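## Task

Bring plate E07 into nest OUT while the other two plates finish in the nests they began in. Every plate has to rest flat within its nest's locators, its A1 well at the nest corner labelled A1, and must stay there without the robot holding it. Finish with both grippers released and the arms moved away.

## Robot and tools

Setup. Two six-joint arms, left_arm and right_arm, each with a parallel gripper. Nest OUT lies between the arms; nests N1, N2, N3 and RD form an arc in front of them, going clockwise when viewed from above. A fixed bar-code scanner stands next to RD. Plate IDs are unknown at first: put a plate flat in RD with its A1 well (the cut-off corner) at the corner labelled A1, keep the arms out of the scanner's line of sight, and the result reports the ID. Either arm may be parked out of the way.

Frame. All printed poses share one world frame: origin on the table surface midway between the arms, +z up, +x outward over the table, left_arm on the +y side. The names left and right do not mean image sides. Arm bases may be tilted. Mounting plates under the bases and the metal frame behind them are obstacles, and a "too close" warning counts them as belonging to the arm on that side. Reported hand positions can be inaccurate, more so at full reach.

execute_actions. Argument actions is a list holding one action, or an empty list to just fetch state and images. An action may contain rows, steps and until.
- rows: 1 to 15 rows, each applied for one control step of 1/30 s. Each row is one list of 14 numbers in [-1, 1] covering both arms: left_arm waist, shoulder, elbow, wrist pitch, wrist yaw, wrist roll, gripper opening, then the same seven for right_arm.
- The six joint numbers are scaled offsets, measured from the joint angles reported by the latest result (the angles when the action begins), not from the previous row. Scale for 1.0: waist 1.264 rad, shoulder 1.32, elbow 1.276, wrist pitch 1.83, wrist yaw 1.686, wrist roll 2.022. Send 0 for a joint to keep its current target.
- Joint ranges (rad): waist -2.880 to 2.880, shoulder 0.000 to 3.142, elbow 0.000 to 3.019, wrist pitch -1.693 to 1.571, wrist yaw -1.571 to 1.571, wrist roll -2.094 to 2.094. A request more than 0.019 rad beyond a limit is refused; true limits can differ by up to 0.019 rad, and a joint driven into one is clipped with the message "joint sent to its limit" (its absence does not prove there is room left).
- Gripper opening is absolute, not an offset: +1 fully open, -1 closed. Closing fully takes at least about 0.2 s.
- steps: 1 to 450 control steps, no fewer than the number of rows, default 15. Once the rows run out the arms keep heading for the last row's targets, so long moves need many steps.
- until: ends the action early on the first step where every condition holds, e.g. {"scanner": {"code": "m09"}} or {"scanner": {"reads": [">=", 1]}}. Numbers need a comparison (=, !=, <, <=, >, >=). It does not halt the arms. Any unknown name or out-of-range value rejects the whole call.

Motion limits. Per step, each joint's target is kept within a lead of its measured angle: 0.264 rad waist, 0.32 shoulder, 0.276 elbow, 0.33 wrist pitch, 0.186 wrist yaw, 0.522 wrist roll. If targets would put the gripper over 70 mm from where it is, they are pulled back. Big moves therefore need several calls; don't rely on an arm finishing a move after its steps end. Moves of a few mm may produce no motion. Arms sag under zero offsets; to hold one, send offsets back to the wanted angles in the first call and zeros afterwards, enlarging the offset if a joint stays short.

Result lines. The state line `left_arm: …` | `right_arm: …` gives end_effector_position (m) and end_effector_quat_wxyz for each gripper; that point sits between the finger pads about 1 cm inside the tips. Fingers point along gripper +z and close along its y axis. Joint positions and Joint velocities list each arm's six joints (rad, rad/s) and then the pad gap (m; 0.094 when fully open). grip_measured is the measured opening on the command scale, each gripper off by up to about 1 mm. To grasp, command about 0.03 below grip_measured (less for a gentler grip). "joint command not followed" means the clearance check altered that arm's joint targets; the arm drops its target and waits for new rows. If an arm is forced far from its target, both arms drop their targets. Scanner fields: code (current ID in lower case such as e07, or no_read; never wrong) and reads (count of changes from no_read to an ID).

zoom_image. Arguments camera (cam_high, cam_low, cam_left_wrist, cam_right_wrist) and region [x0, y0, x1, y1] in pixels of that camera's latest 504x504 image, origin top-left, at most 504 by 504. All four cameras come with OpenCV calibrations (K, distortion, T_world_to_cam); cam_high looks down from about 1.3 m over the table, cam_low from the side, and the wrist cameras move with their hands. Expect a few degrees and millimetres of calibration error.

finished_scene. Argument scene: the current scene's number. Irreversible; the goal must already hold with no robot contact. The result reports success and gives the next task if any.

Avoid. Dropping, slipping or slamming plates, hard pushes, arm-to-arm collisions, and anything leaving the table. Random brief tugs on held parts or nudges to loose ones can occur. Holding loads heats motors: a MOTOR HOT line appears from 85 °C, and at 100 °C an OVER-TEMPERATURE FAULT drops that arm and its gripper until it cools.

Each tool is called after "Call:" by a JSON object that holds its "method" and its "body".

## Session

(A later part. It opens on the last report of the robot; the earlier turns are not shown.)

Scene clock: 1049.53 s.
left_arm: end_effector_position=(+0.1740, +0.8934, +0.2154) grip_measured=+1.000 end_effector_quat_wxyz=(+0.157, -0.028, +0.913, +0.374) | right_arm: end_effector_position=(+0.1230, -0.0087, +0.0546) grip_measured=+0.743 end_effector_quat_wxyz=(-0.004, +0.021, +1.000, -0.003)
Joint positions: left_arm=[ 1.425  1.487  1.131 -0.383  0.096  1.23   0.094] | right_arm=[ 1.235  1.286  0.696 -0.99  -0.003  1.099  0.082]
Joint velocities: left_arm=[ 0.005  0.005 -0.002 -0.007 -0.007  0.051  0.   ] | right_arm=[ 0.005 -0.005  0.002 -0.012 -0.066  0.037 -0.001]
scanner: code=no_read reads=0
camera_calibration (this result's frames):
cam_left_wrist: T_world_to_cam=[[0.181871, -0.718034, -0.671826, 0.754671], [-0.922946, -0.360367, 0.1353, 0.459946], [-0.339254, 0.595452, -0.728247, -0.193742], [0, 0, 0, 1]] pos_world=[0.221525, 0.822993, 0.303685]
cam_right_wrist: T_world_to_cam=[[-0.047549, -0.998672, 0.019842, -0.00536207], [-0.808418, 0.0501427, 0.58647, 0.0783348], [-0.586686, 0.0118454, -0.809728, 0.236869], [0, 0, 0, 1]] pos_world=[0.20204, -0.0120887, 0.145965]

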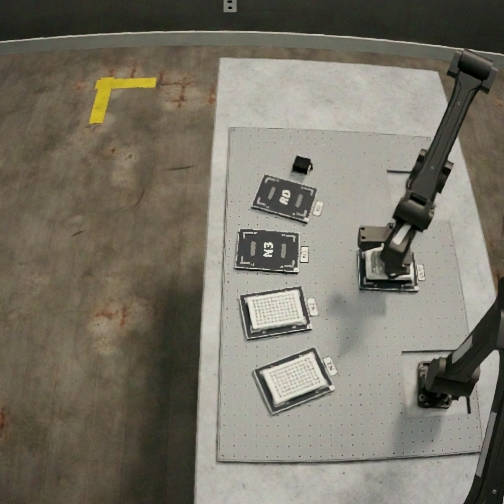

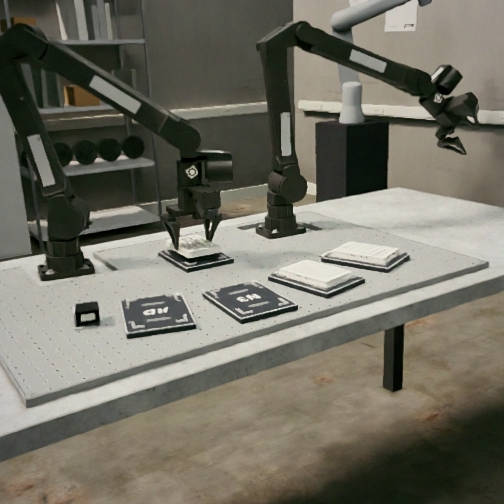

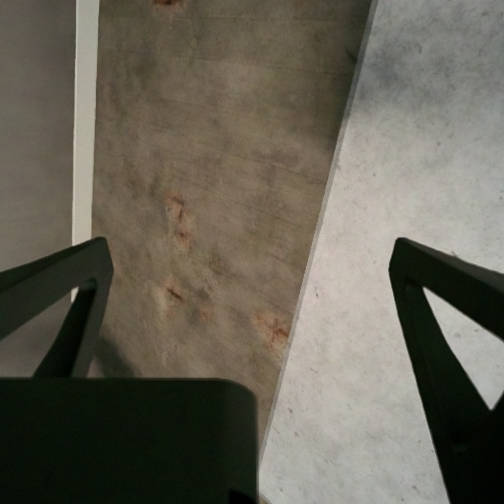

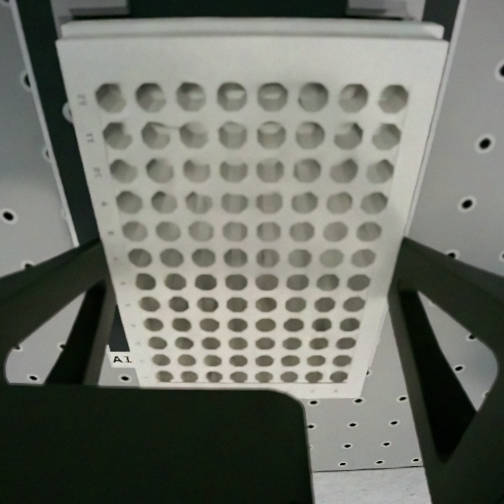

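Call:
{"method": "zoom_image", "body": {"camera": "cam_right_wrist", "region": [0, 0, 168, 168]}}

Call:
{"method": "zoom_image", "body": {"camera": "cam_right_wrist", "region": [336, 0, 504, 168]}}

Region (0, 0, 168, 168) of cam_right_wrist's 504x504 image, scaled by 3.000, with more detail than that image has.

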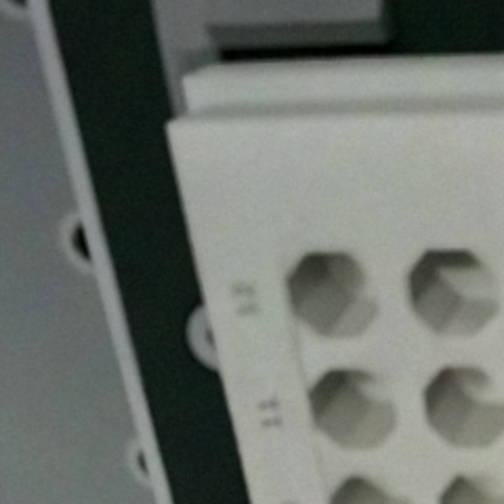

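Region (336, 0, 504, 168) of cam_right_wrist's 504x504 image, scaled by 3.000, with more detail than that image has.

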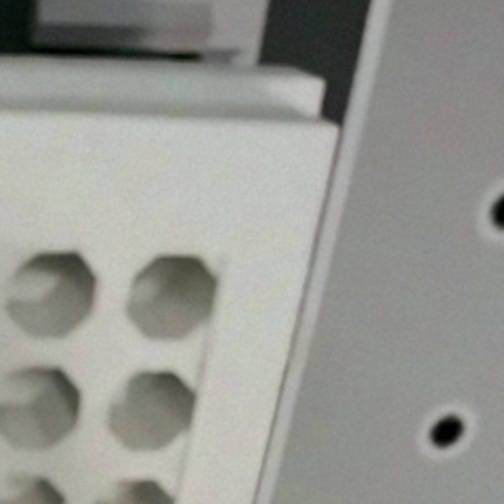

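Call:
{"method": "execute_actions", "body": {"actions": [{"rows": [[0,0,0,0,0,0,1, 0,0.004,-0.001,0.006,0,0,0.71],[0,0,0,0,0,0,1, 0,0.008,-0.003,0.012,0,0,0.71],[0,0,0,0,0,0,1, 0,0.011,-0.004,0.018,0,0,0.71]], "steps": 18}]}}

Scene clock: 1118.57 s.
left_arm: end_effector_position=(+0.1740, +0.8934, +0.2154) grip_measured=+1.000 end_effector_quat_wxyz=(+0.157, -0.028, +0.913, +0.374) | right_arm: end_effector_position=(+0.1254, -0.0043, +0.0546) grip_measured=+0.743 end_effector_quat_wxyz=(+0.001, +0.021, +1.000, +0.006)
Joint positions: left_arm=[ 1.425  1.487  1.131 -0.383  0.096  1.23   0.094] | right_arm=[ 1.235  1.286  0.696 -0.969 -0.003  1.099  0.082]
Joint velocities: left_arm=[-0.005 -0.015 -0.002  0.002 -0.037 -0.022  0.   ] | right_arm=[-0.005 -0.005  0.012  0.002 -0.081  0.051 -0.001]
scanner: code=no_read reads=0
camera_calibration (this result's frames):
cam_left_wrist: T_world_to_cam=[[0.181871, -0.718034, -0.671826, 0.754671], [-0.922946, -0.360367, 0.1353, 0.459946], [-0.339254, 0.595452, -0.728247, -0.193742], [0, 0, 0, 1]] pos_world=[0.221525, 0.822993, 0.303685]
cam_right_wrist: T_world_to_cam=[[-0.047657, -0.998863, 0.00145087, 0.000177064], [-0.814329, 0.0396937, 0.579045, 0.0812319], [-0.578444, 0.0264141, -0.815294, 0.237613], [0, 0, 0, 1]] pos_world=[0.203604, -0.00932387, 0.146688]

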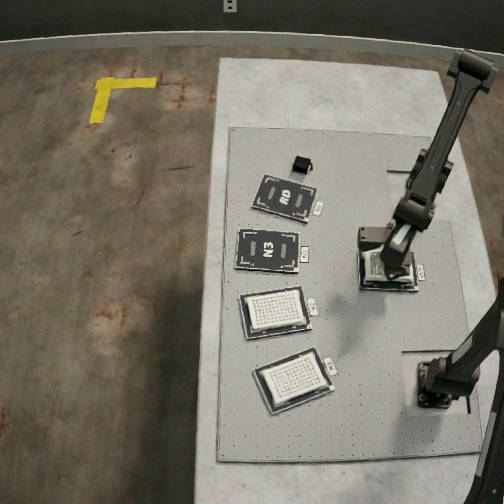

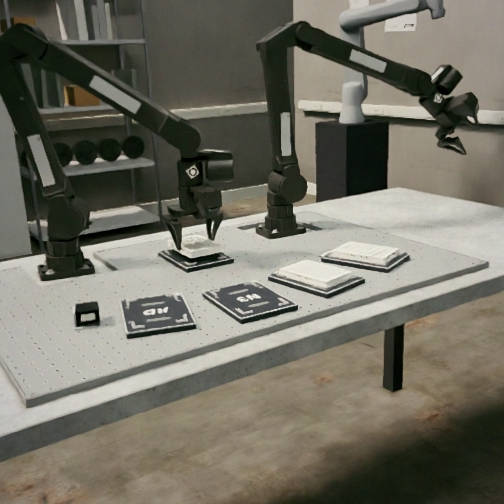

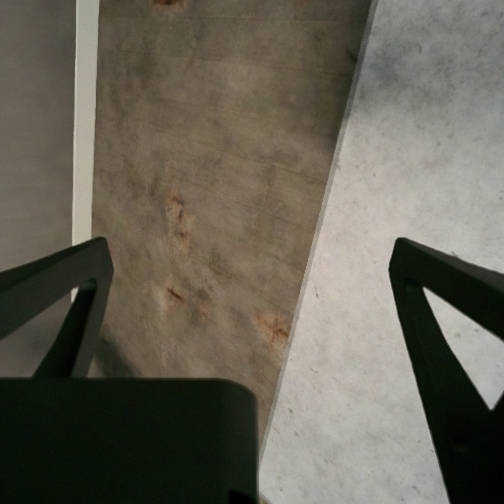

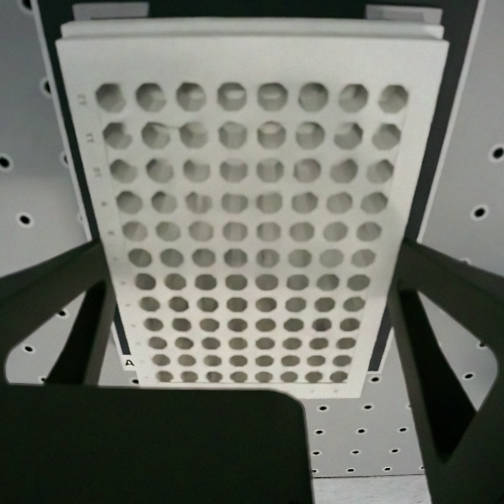

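Call:
{"method": "execute_actions", "body": {"actions": [{"rows": [[0,0,0,0,0,0,1, 0,0.008,-0.004,0,0,0,0.71],[0,0,0,0,0,0,1, 0,0.015,-0.008,0,0,0,0.71],[0,0,0,0,0,0,1, 0,0.020,-0.011,0,0,0,0.71]], "steps": 18}]}}

Scene clock: 1130.57 s.
left_arm: end_effector_position=(+0.1740, +0.8934, +0.2154) grip_measured=+1.000 end_effector_quat_wxyz=(+0.157, -0.028, +0.913, +0.374) | right_arm: end_effector_position=(+0.1233, -0.0082, +0.0495) grip_measured=+0.743 end_effector_quat_wxyz=(-0.003, +0.021, +1.000, -0.002)
Joint positions: left_arm=[ 1.425  1.487  1.131 -0.383  0.096  1.23   0.094] | right_arm=[ 1.235  1.296  0.688 -0.969 -0.003  1.099  0.082]
Joint velocities: left_arm=[ 0.005  0.005 -0.022 -0.002  0.007 -0.007  0.   ] | right_arm=[ 0.005 -0.005  0.022 -0.027  0.022  0.007 -0.001]
scanner: code=no_read reads=0
camera_calibration (this result's frames):
cam_left_wrist: T_world_to_cam=[[0.181871, -0.718034, -0.671826, 0.754671], [-0.922946, -0.360367, 0.1353, 0.459946], [-0.339254, 0.595452, -0.728247, -0.193742], [0, 0, 0, 1]] pos_world=[0.221525, 0.822993, 0.303685]
cam_right_wrist: T_world_to_cam=[[-0.0475767, -0.998721, 0.0171177, -0.0045669], [-0.809298, 0.0485864, 0.585385, 0.0817355], [-0.585468, 0.0139974, -0.810575, 0.232767], [0, 0, 0, 1]] pos_world=[0.202209, -0.0117904, 0.140906]

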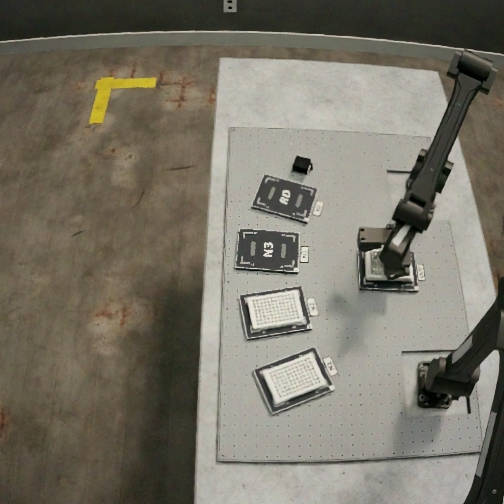

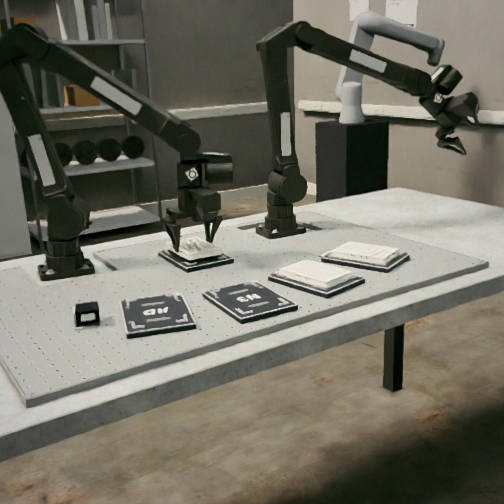

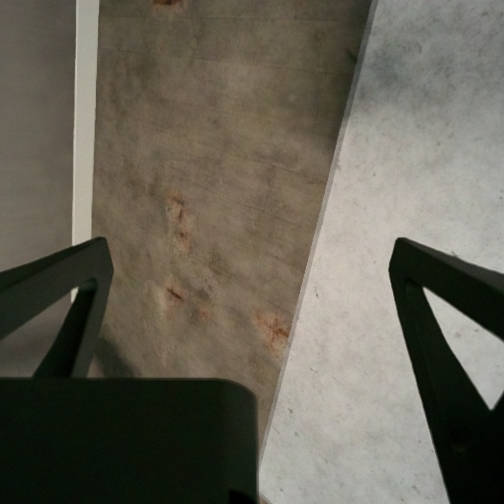

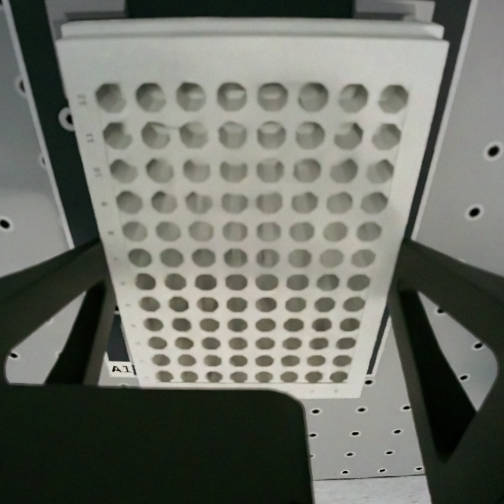

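Call:
{"method": "zoom_image", "body": {"camera": "cam_right_wrist", "region": [30, 0, 190, 160]}}

Call:
{"method": "zoom_image", "body": {"camera": "cam_right_wrist", "region": [330, 0, 490, 160]}}

Region (30, 0, 190, 160) of cam_right_wrist's 504x504 image, scaled by 3.150, with more detail than that image has.

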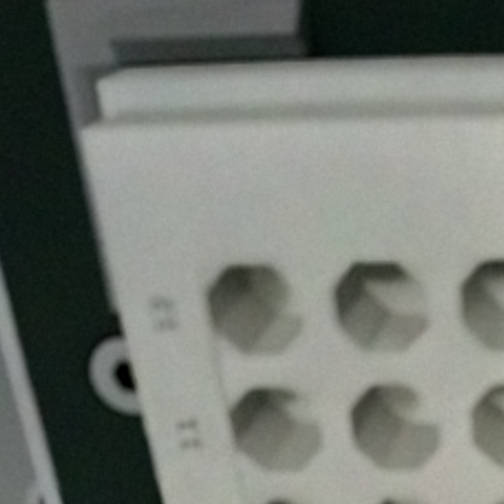

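Region (330, 0, 490, 160) of cam_right_wrist's 504x504 image, scaled by 3.150, with more detail than that image has.

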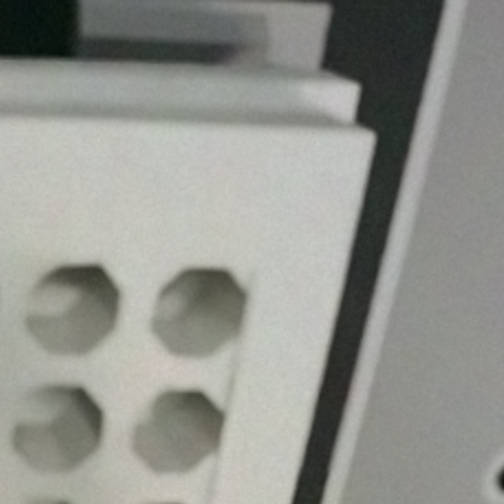

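Call:
{"method": "execute_actions", "body": {"actions": [{"rows": [[0,0,0,0,0,0,1, 0,0,0,0.005,0,0,0.71],[0,0,0,0,0,0,1, 0,0,0,0.0105,0,0,0.71]], "steps": 12}]}}

Scene clock: 1150.20 s.
left_arm: end_effector_position=(+0.1740, +0.8934, +0.2154) grip_measured=+1.000 end_effector_quat_wxyz=(+0.157, -0.028, +0.913, +0.374) | right_arm: end_effector_position=(+0.1241, -0.0067, +0.0495) grip_measured=+0.743 end_effector_quat_wxyz=(-0.001, +0.021, +1.000, +0.001)
Joint positions: left_arm=[ 1.425  1.487  1.131 -0.383  0.096  1.23   0.094] | right_arm=[ 1.235  1.296  0.688 -0.963 -0.003  1.099  0.082]
Joint velocities: left_arm=[-0.005 -0.015  0.017 -0.002 -0.095  0.037  0.   ] | right_arm=[ 0.005 -0.005  0.007  0.002 -0.066 -0.051  0.001]
scanner: code=no_read reads=0
camera_calibration (this result's frames):
cam_left_wrist: T_world_to_cam=[[0.181871, -0.718034, -0.671826, 0.754671], [-0.922946, -0.360367, 0.1353, 0.459946], [-0.339254, 0.595452, -0.728247, -0.193742], [0, 0, 0, 1]] pos_world=[0.221525, 0.822993, 0.303685]
cam_right_wrist: T_world_to_cam=[[-0.0476242, -0.998805, 0.0109876, -0.00275094], [-0.811273, 0.0450951, 0.582926, 0.0826839], [-0.582725, 0.0188475, -0.812451, 0.233013], [0, 0, 0, 1]] pos_world=[0.202731, -0.010868, 0.141143]

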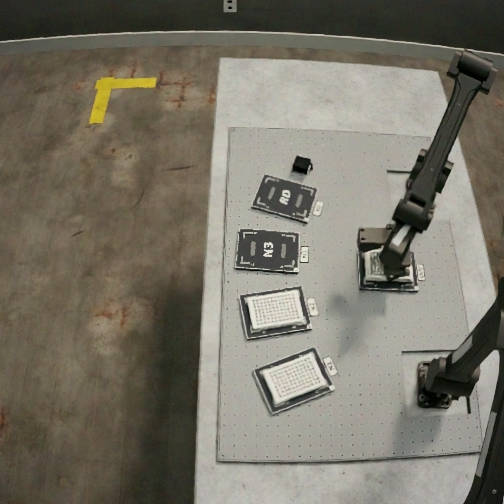

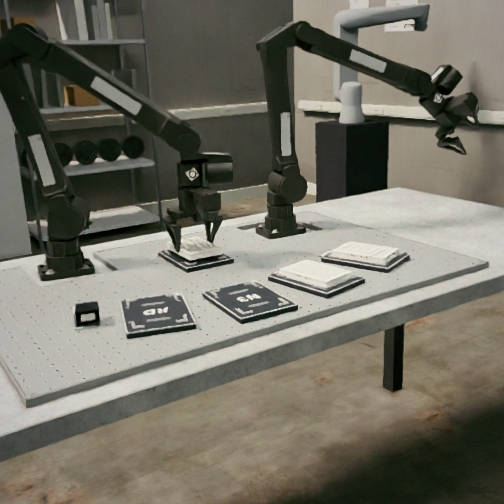

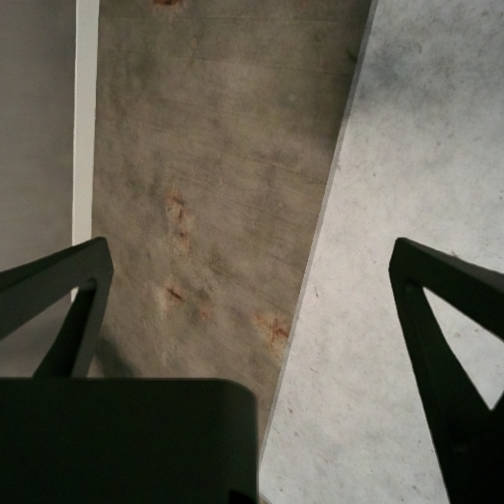

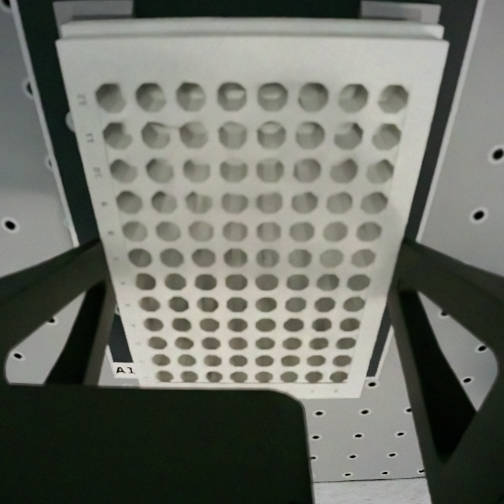

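Call:
{"method": "zoom_image", "body": {"camera": "cam_right_wrist", "region": [30, 0, 190, 160]}}

Call:
{"method": "zoom_image", "body": {"camera": "cam_right_wrist", "region": [330, 0, 490, 160]}}

Region (30, 0, 190, 160) of cam_right_wrist's 504x504 image, scaled by 3.150, with more detail than that image has.

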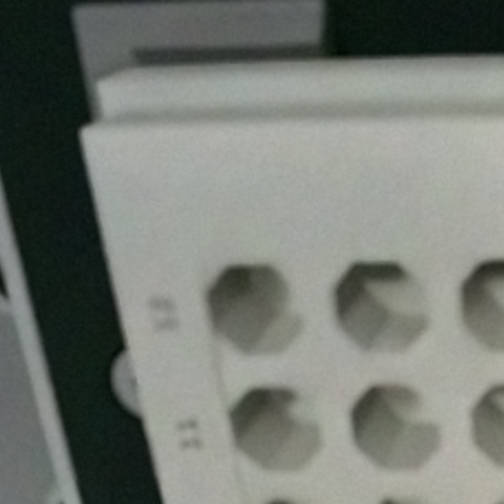

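Region (330, 0, 490, 160) of cam_right_wrist's 504x504 image, scaled by 3.150, with more detail than that image has.

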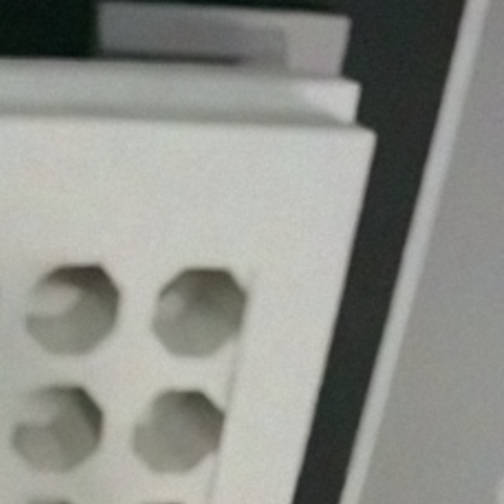

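Call:
{"method": "execute_actions", "body": {"actions": [{"rows": [[0,0,0,0,0,0,1, 0,0.006,-0.002,0.005,0,0,0.71],[0,0,0,0,0,0,1, 0,0.009,-0.003,0.008,0,0,0.71],[0,0,0,0,0,0,1, 0,0.010,-0.004,0.0096,0,0,0.71],[0,0,0,0,0,0,1, 0,0.011,-0.004,0.0096,0,0,0.71],[0,0,0,0,0,0,1, 0,0.012,-0.0047,0.0096,0,0,0.71],[0,0,0,0,0,0,1, 0,0.012,-0.0047,0.0096,0,0,0.71],[0,0,0,0,0,0,1, 0,0.0134,-0.0052,0.0106,0,0,0.71],[0,0,0,0,0,0,1, 0,0.0148,-0.0058,0.0116,0,0,0.71],[0,0,0,0,0,0,1, 0,0.0162,-0.0063,0.0127,0,0,0.71],[0,0,0,0,0,0,1, 0,0.0175,-0.0069,0.0137,0,0,0.71],[0,0,0,0,0,0,1, 0,0.0189,-0.0074,0.0147,0,0,0.71],[0,0,0,0,0,0,1, 0,0.0203,-0.0079,0.0157,0,0,0.71],[0,0,0,0,0,0,1, 0,0.0217,-0.0085,0.0168,0,0,0.71],[0,0,0,0,0,0,1, 0,0.0232,-0.009,0.0178,0,0,0.71]], "steps": 26}]}}

Scene clock: 1206.60 s.
left_arm: end_effector_position=(+0.1740, +0.8934, +0.2154) grip_measured=+1.000 end_effector_quat_wxyz=(+0.157, -0.028, +0.913, +0.374) | right_arm: end_effector_position=(+0.1247, -0.0055, +0.0440) grip_measured=+0.743 end_effector_quat_wxyz=(-0.001, +0.021, +1.000, +0.002)
Joint positions: left_arm=[ 1.425  1.487  1.131 -0.383  0.096  1.23   0.094] | right_arm=[ 1.235  1.309  0.683 -0.942 -0.003  1.099  0.082]
Joint velocities: left_arm=[-0.005 -0.015 -0.012  0.017  0.022 -0.066  0.   ] | right_arm=[-0.024  0.005 -0.022 -0.007 -0.022  0.051 -0.001]
scanner: code=no_read reads=0
camera_calibration (this result's frames):
cam_left_wrist: T_world_to_cam=[[0.181871, -0.718034, -0.671826, 0.754671], [-0.922946, -0.360367, 0.1353, 0.459946], [-0.339254, 0.595452, -0.728247, -0.193742], [0, 0, 0, 1]] pos_world=[0.221525, 0.822993, 0.303685]
cam_right_wrist: T_world_to_cam=[[-0.0476302, -0.998815, 0.00996581, -0.00146102], [-0.811601, 0.0445147, 0.582513, 0.0864022], [-0.582267, 0.0196569, -0.81276, 0.228894], [0, 0, 0, 1]] pos_world=[0.203332, -0.00980481, 0.13572]

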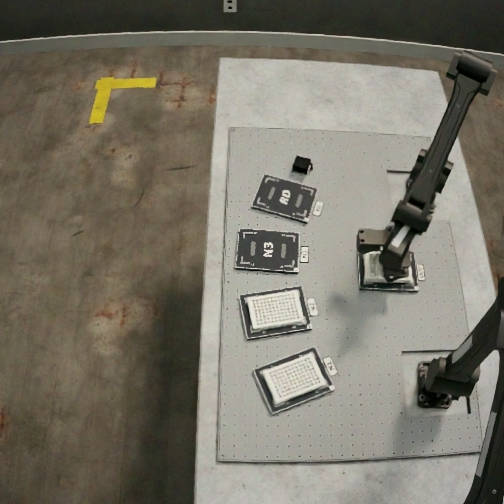

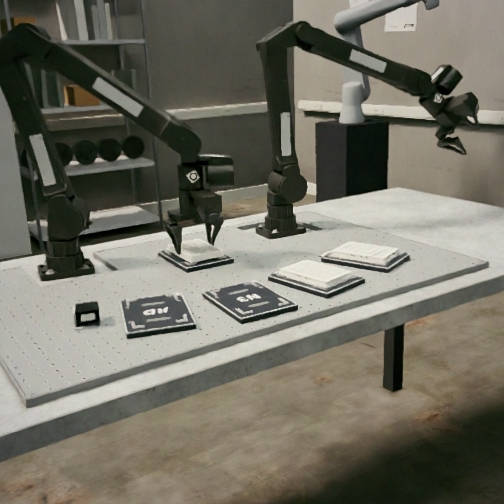

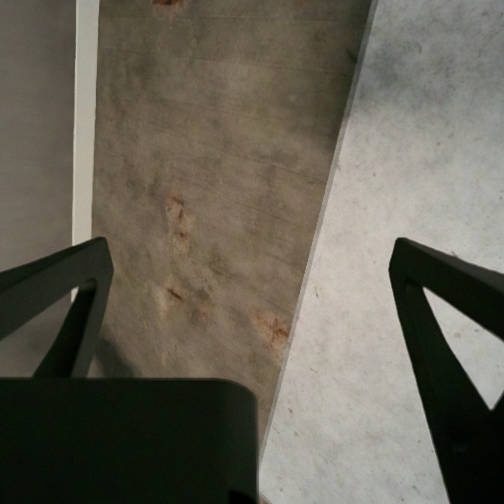

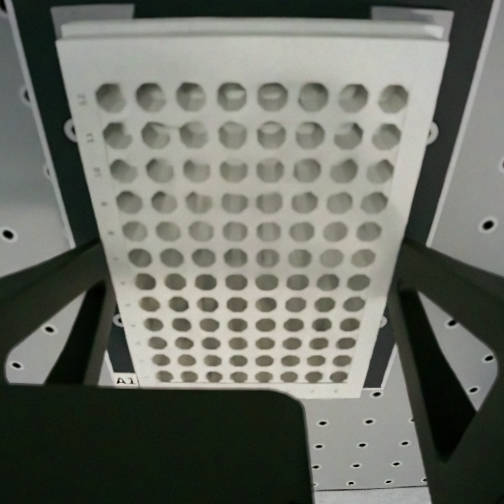

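Call:
{"method": "zoom_image", "body": {"camera": "cam_right_wrist", "region": [30, 0, 190, 160]}}

Call:
{"method": "zoom_image", "body": {"camera": "cam_right_wrist", "region": [330, 0, 490, 160]}}

Call:
{"method": "zoom_image", "body": {"camera": "cam_low", "region": [140, 210, 260, 290]}}

Region (30, 0, 190, 160) of cam_right_wrist's 504x504 image, scaled by 3.150, with more detail than that image has.

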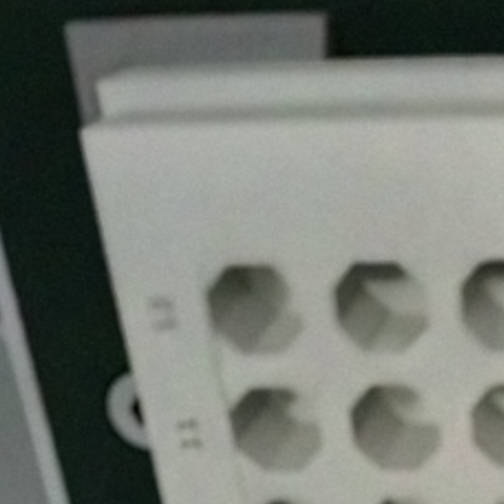

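Region (330, 0, 490, 160) of cam_right_wrist's 504x504 image, scaled by 3.150, with more detail than that image has.

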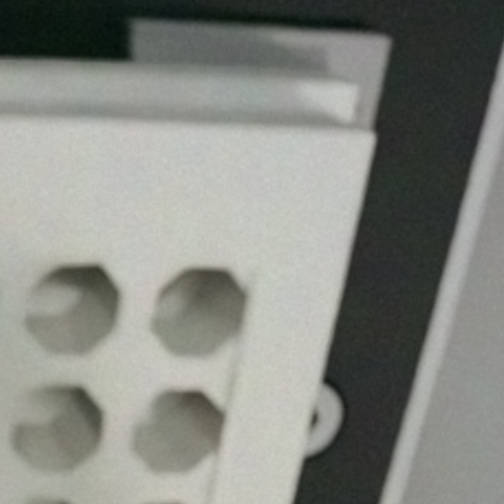

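Region (140, 210, 260, 290) of cam_low's 504x504 image, scaled by 4.200, with more detail than that image has.

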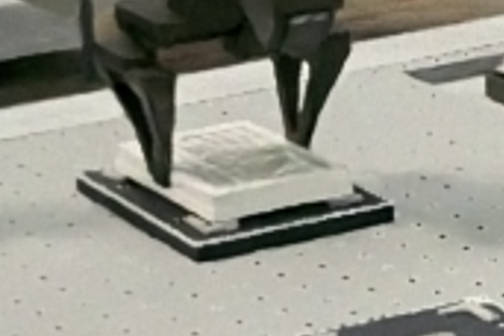

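Call:
{"method": "execute_actions", "body": {"actions": [{"rows": [[0,0,0,0,0,0,1, 0,0.007,0,0.003,0,0,0.71],[0,0,0,0,0,0,1, 0,0.011,0,0.005,0,0,0.71],[0,0,0,0,0,0,1, 0,0.0135,0,0.0063,0,0,0.71],[0,0,0,0,0,0,1, 0,0.015,0,0.0068,0,0,0.71],[0,0,0,0,0,0,1, 0,0.0165,0,0.0074,0,0,0.71],[0,0,0,0,0,0,1, 0,0.018,0,0.0080,0,0,0.71],[0,0,0,0,0,0,1, 0,0.0197,0,0.0085,0,0,0.71]], "steps": 18}]}}

Scene clock: 1264.73 s.
left_arm: end_effector_position=(+0.1740, +0.8934, +0.2154) grip_measured=+1.000 end_effector_quat_wxyz=(+0.157, -0.028, +0.913, +0.374) | right_arm: end_effector_position=(+0.1249, -0.0053, +0.0426) grip_measured=+0.743 end_effector_quat_wxyz=(-0.002, +0.021, +1.000, +0.000)
Joint positions: left_arm=[ 1.425  1.487  1.131 -0.383  0.096  1.23   0.094] | right_arm=[ 1.235  1.314  0.683 -0.94  -0.003  1.099  0.082]
Joint velocities: left_arm=[-0.005  0.005 -0.012 -0.007  0.037 -0.007  0.   ] | right_arm=[-0.005  0.005 -0.007  0.012  0.037 -0.007  0.   ]
scanner: code=no_read reads=0
camera_calibration (this result's frames):
cam_left_wrist: T_world_to_cam=[[0.181871, -0.718034, -0.671826, 0.754671], [-0.922946, -0.360367, 0.1353, 0.459946], [-0.339254, 0.595452, -0.728247, -0.193742], [0, 0, 0, 1]] pos_world=[0.221525, 0.822993, 0.303685]
cam_right_wrist: T_world_to_cam=[[-0.0476178, -0.998793, 0.0120093, -0.00133585], [-0.810944, 0.045676, 0.583338, 0.0871739], [-0.583182, 0.0180384, -0.812141, 0.227915], [0, 0, 0, 1]] pos_world=[0.203546, -0.0094272, 0.134263]

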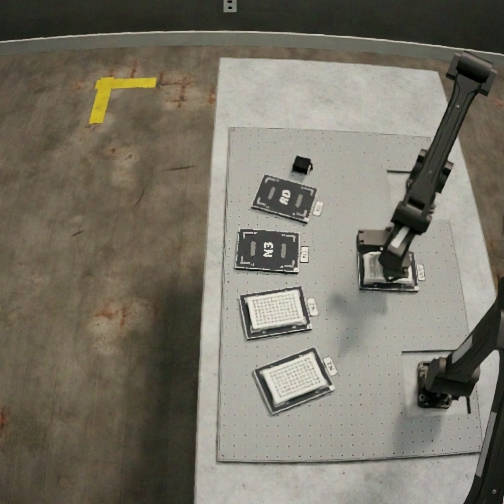

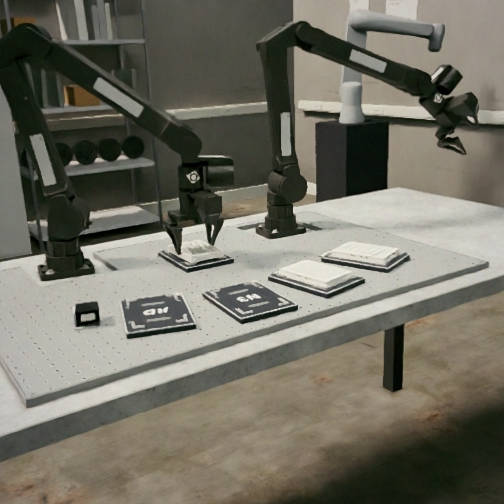

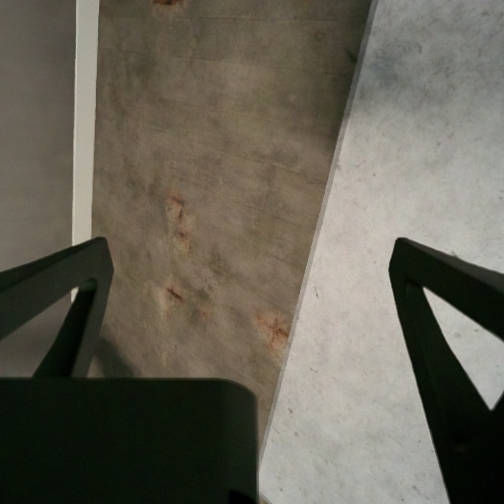

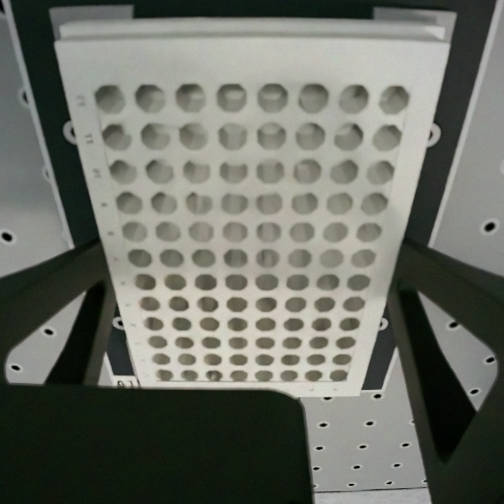

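Call:
{"method": "zoom_image", "body": {"camera": "cam_right_wrist", "region": [30, 0, 190, 160]}}

Call:
{"method": "zoom_image", "body": {"camera": "cam_right_wrist", "region": [330, 0, 490, 160]}}

Call:
{"method": "zoom_image", "body": {"camera": "cam_low", "region": [155, 235, 245, 280]}}

Region (30, 0, 190, 160) of cam_right_wrist's 504x504 image, scaled by 3.150, with more detail than that image has.

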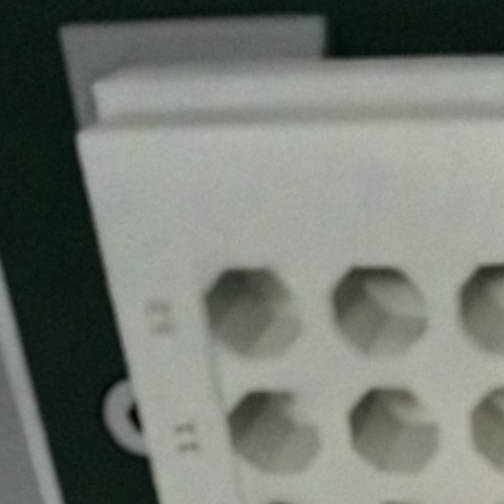

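Region (330, 0, 490, 160) of cam_right_wrist's 504x504 image, scaled by 3.150, with more detail than that image has.

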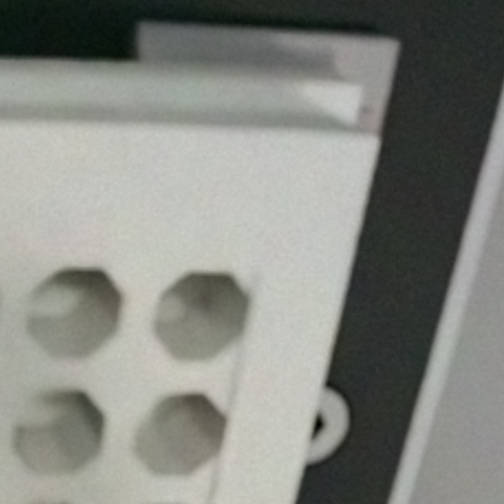

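Region (155, 235, 245, 280) of cam_low's 504x504 image, scaled by 5.600, with more detail than that image has.

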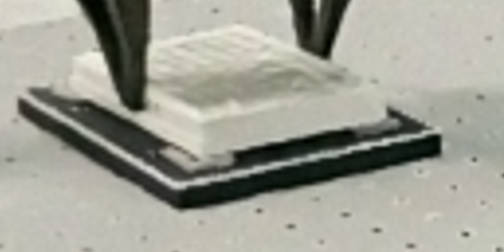

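Call:
{"method": "execute_actions", "body": {"actions": [{"rows": [[0,0,0,0,0,0,1, 0,-0.003,0,0,0,0,0.71],[0,0,0,0,0,0,1, 0,-0.006,0,0,0,0,0.71],[0,0,0,0,0,0,1, 0.003,-0.008,0,0,0,0,0.71],[0,0,0,0,0,0,1, 0.005,-0.010,0,0,0,0,0.71],[0,0,0,0,0,0,1, 0.007,-0.010,0,0,0,0,0.71],[0,0,0,0,0,0,1, 0.008,-0.010,0,0,0,0,0.71],[0,0,0,0,0,0,1, 0.009,-0.010,0,0,0,0,0.71],[0,0,0,0,0,0,1, 0.010,-0.010,0,0,0,0,0.71],[0,0,0,0,0,0,1, 0.011,-0.010,0,0,0,0,0.71],[0,0,0,0,0,0,1, 0.012,-0.010,0,0,0,0,0.71],[0,0,0,0,0,0,1, 0.013,-0.010,0,0,0,0,0.71],[0,0,0,0,0,0,1, 0.014,-0.010,0,0,0,0,0.71]], "steps": 24}]}}

Scene clock: 1310.33 s.
left_arm: end_effector_position=(+0.1740, +0.8934, +0.2154) grip_measured=+1.000 end_effector_quat_wxyz=(+0.157, -0.028, +0.913, +0.374) | right_arm: end_effector_position=(+0.1237, -0.0043, +0.0437) grip_measured=+0.743 end_effector_quat_wxyz=(-0.001, +0.019, +1.000, +0.002)
Joint positions: left_arm=[ 1.425  1.487  1.131 -0.383  0.096  1.23   0.094] | right_arm=[ 1.24   1.311  0.683 -0.94  -0.003  1.099  0.082]
Joint velocities: left_arm=[ 0.005 -0.005  0.002 -0.012 -0.037  0.007  0.   ] | right_arm=[-0.015 -0.005  0.002 -0.012 -0.007 -0.007 -0.001]
scanner: code=no_read reads=0
camera_calibration (this result's frames):
cam_left_wrist: T_world_to_cam=[[0.181871, -0.718034, -0.671826, 0.754671], [-0.922946, -0.360367, 0.1353, 0.459946], [-0.339254, 0.595452, -0.728247, -0.193742], [0, 0, 0, 1]] pos_world=[0.221525, 0.822993, 0.303685]
cam_right_wrist: T_world_to_cam=[[-0.0426832, -0.999052, 0.00860346, -0.000847781], [-0.812246, 0.0397138, 0.581962, 0.0857863], [-0.581752, 0.0178519, -0.813171, 0.227964], [0, 0, 0, 1]] pos_world=[0.202262, -0.00832346, 0.135457]

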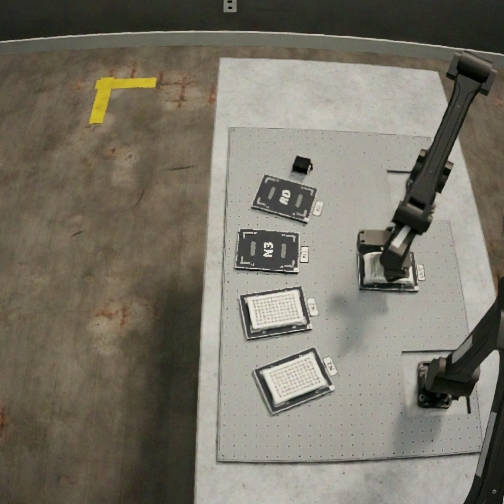

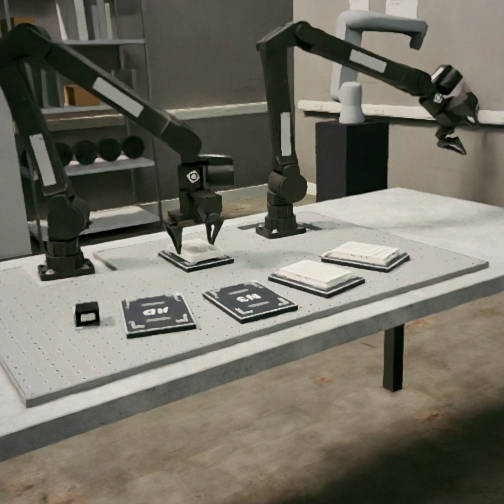

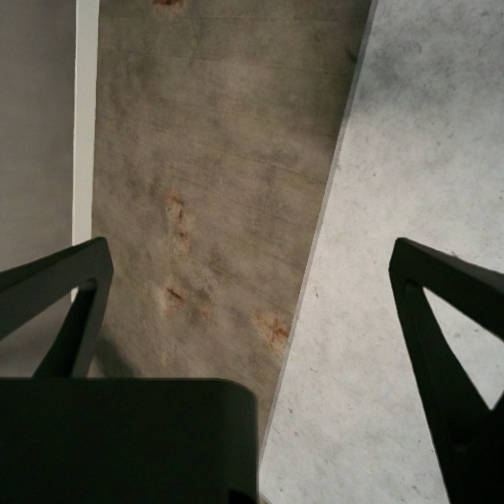

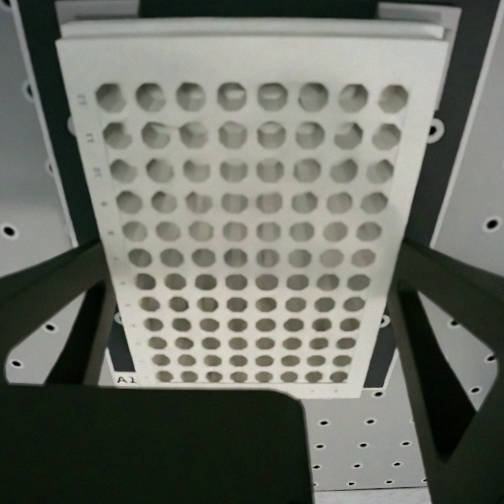

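Call:
{"method": "zoom_image", "body": {"camera": "cam_right_wrist", "region": [30, 0, 190, 160]}}

Call:
{"method": "zoom_image", "body": {"camera": "cam_right_wrist", "region": [330, 0, 490, 160]}}

Call:
{"method": "zoom_image", "body": {"camera": "cam_low", "region": [155, 235, 245, 280]}}

Region (30, 0, 190, 160) of cam_right_wrist's 504x504 image, scaled by 3.150, with more detail than that image has.

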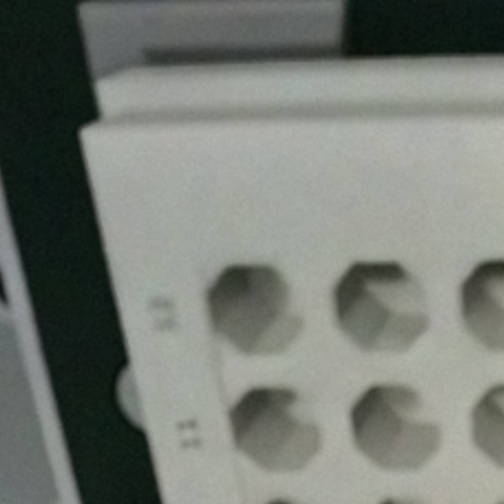

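Region (330, 0, 490, 160) of cam_right_wrist's 504x504 image, scaled by 3.150, with more detail than that image has.

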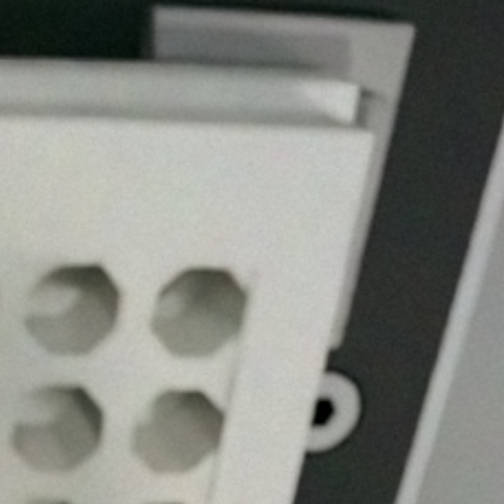

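Region (155, 235, 245, 280) of cam_low's 504x504 image, scaled by 5.600, with more detail than that image has.

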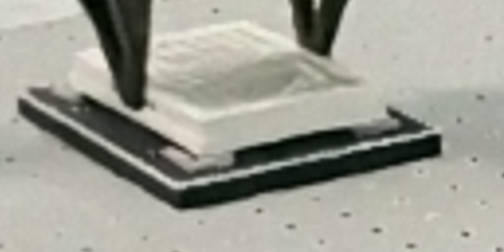

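Call:
{"method": "execute_actions", "body": {"actions": [{"rows": [[0,0,0,0,0,0,1, 0,0,0,-0.003,0,0,0.71],[0,0,0,0,0,0,1, 0,0,0,-0.006,0,0,0.71],[0,0,0,0,0,0,1, 0,0,0,-0.008,0,0,0.71],[0,0,0,0,0,0,1, 0,0,0,-0.0093,0,0,0.71]], "steps": 14}]}}

Scene clock: 1336.67 s.
left_arm: end_effector_position=(+0.1740, +0.8934, +0.2154) grip_measured=+1.000 end_effector_quat_wxyz=(+0.157, -0.028, +0.913, +0.374) | right_arm: end_effector_position=(+0.1230, -0.0056, +0.0437) grip_measured=+0.743 end_effector_quat_wxyz=(-0.002, +0.019, +1.000, -0.000)
Joint positions: left_arm=[ 1.425  1.487  1.131 -0.383  0.096  1.23   0.094] | right_arm=[ 1.24   1.311  0.683 -0.945 -0.003  1.099  0.082]
Joint velocities: left_arm=[ 0.005 -0.015  0.007 -0.007  0.007  0.022  0.   ] | right_arm=[-0.005 -0.015  0.007 -0.002  0.051  0.037  0.   ]
scanner: code=no_read reads=0
camera_calibration (this result's frames):
cam_left_wrist: T_world_to_cam=[[0.181871, -0.718034, -0.671826, 0.754671], [-0.922946, -0.360367, 0.1353, 0.459946], [-0.339254, 0.595452, -0.728247, -0.193742], [0, 0, 0, 1]] pos_world=[0.221525, 0.822993, 0.303685]
cam_right_wrist: T_world_to_cam=[[-0.042652, -0.998996, 0.0137121, -0.00233074], [-0.810618, 0.0426255, 0.584022, 0.0850028], [-0.58402, 0.0137944, -0.811622, 0.227776], [0, 0, 0, 1]] pos_world=[0.201831, -0.00909373, 0.135256]

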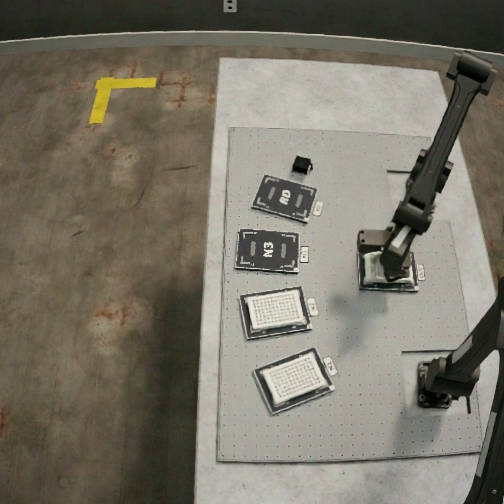

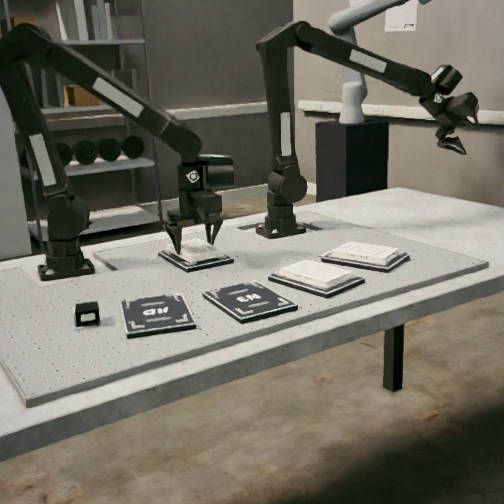

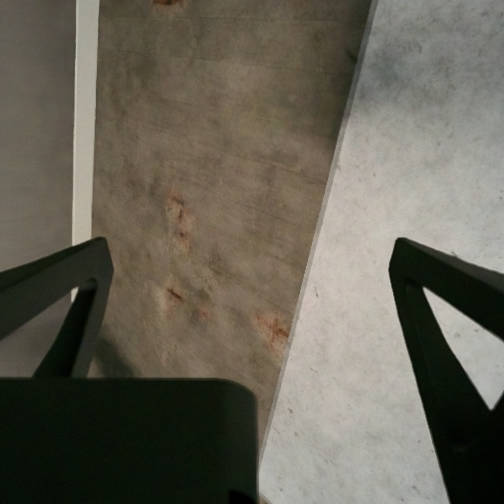

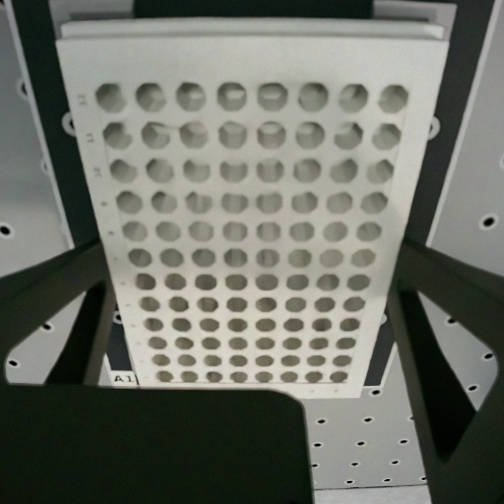

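Now at (0.1230, −0.0056). Let me check the alignment.

Call:
{"method": "zoom_image", "body": {"camera": "cam_right_wrist", "region": [30, 0, 190, 160]}}

Call:
{"method": "zoom_image", "body": {"camera": "cam_right_wrist", "region": [330, 0, 490, 160]}}

Region (30, 0, 190, 160) of cam_right_wrist's 504x504 image, scaled by 3.150, with more detail than that image has.

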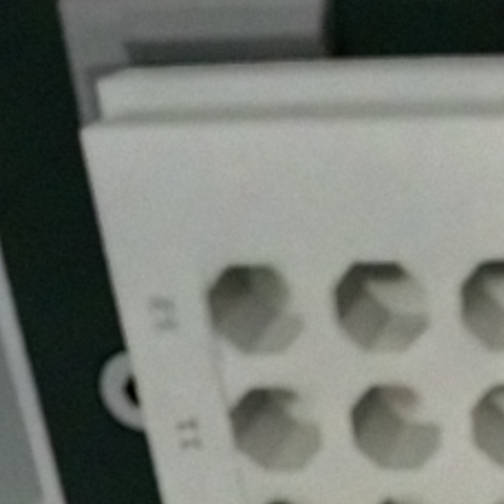

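Region (330, 0, 490, 160) of cam_right_wrist's 504x504 image, scaled by 3.150, with more detail than that image has.

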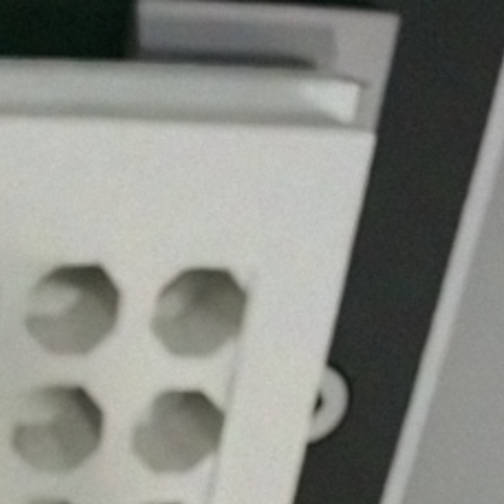

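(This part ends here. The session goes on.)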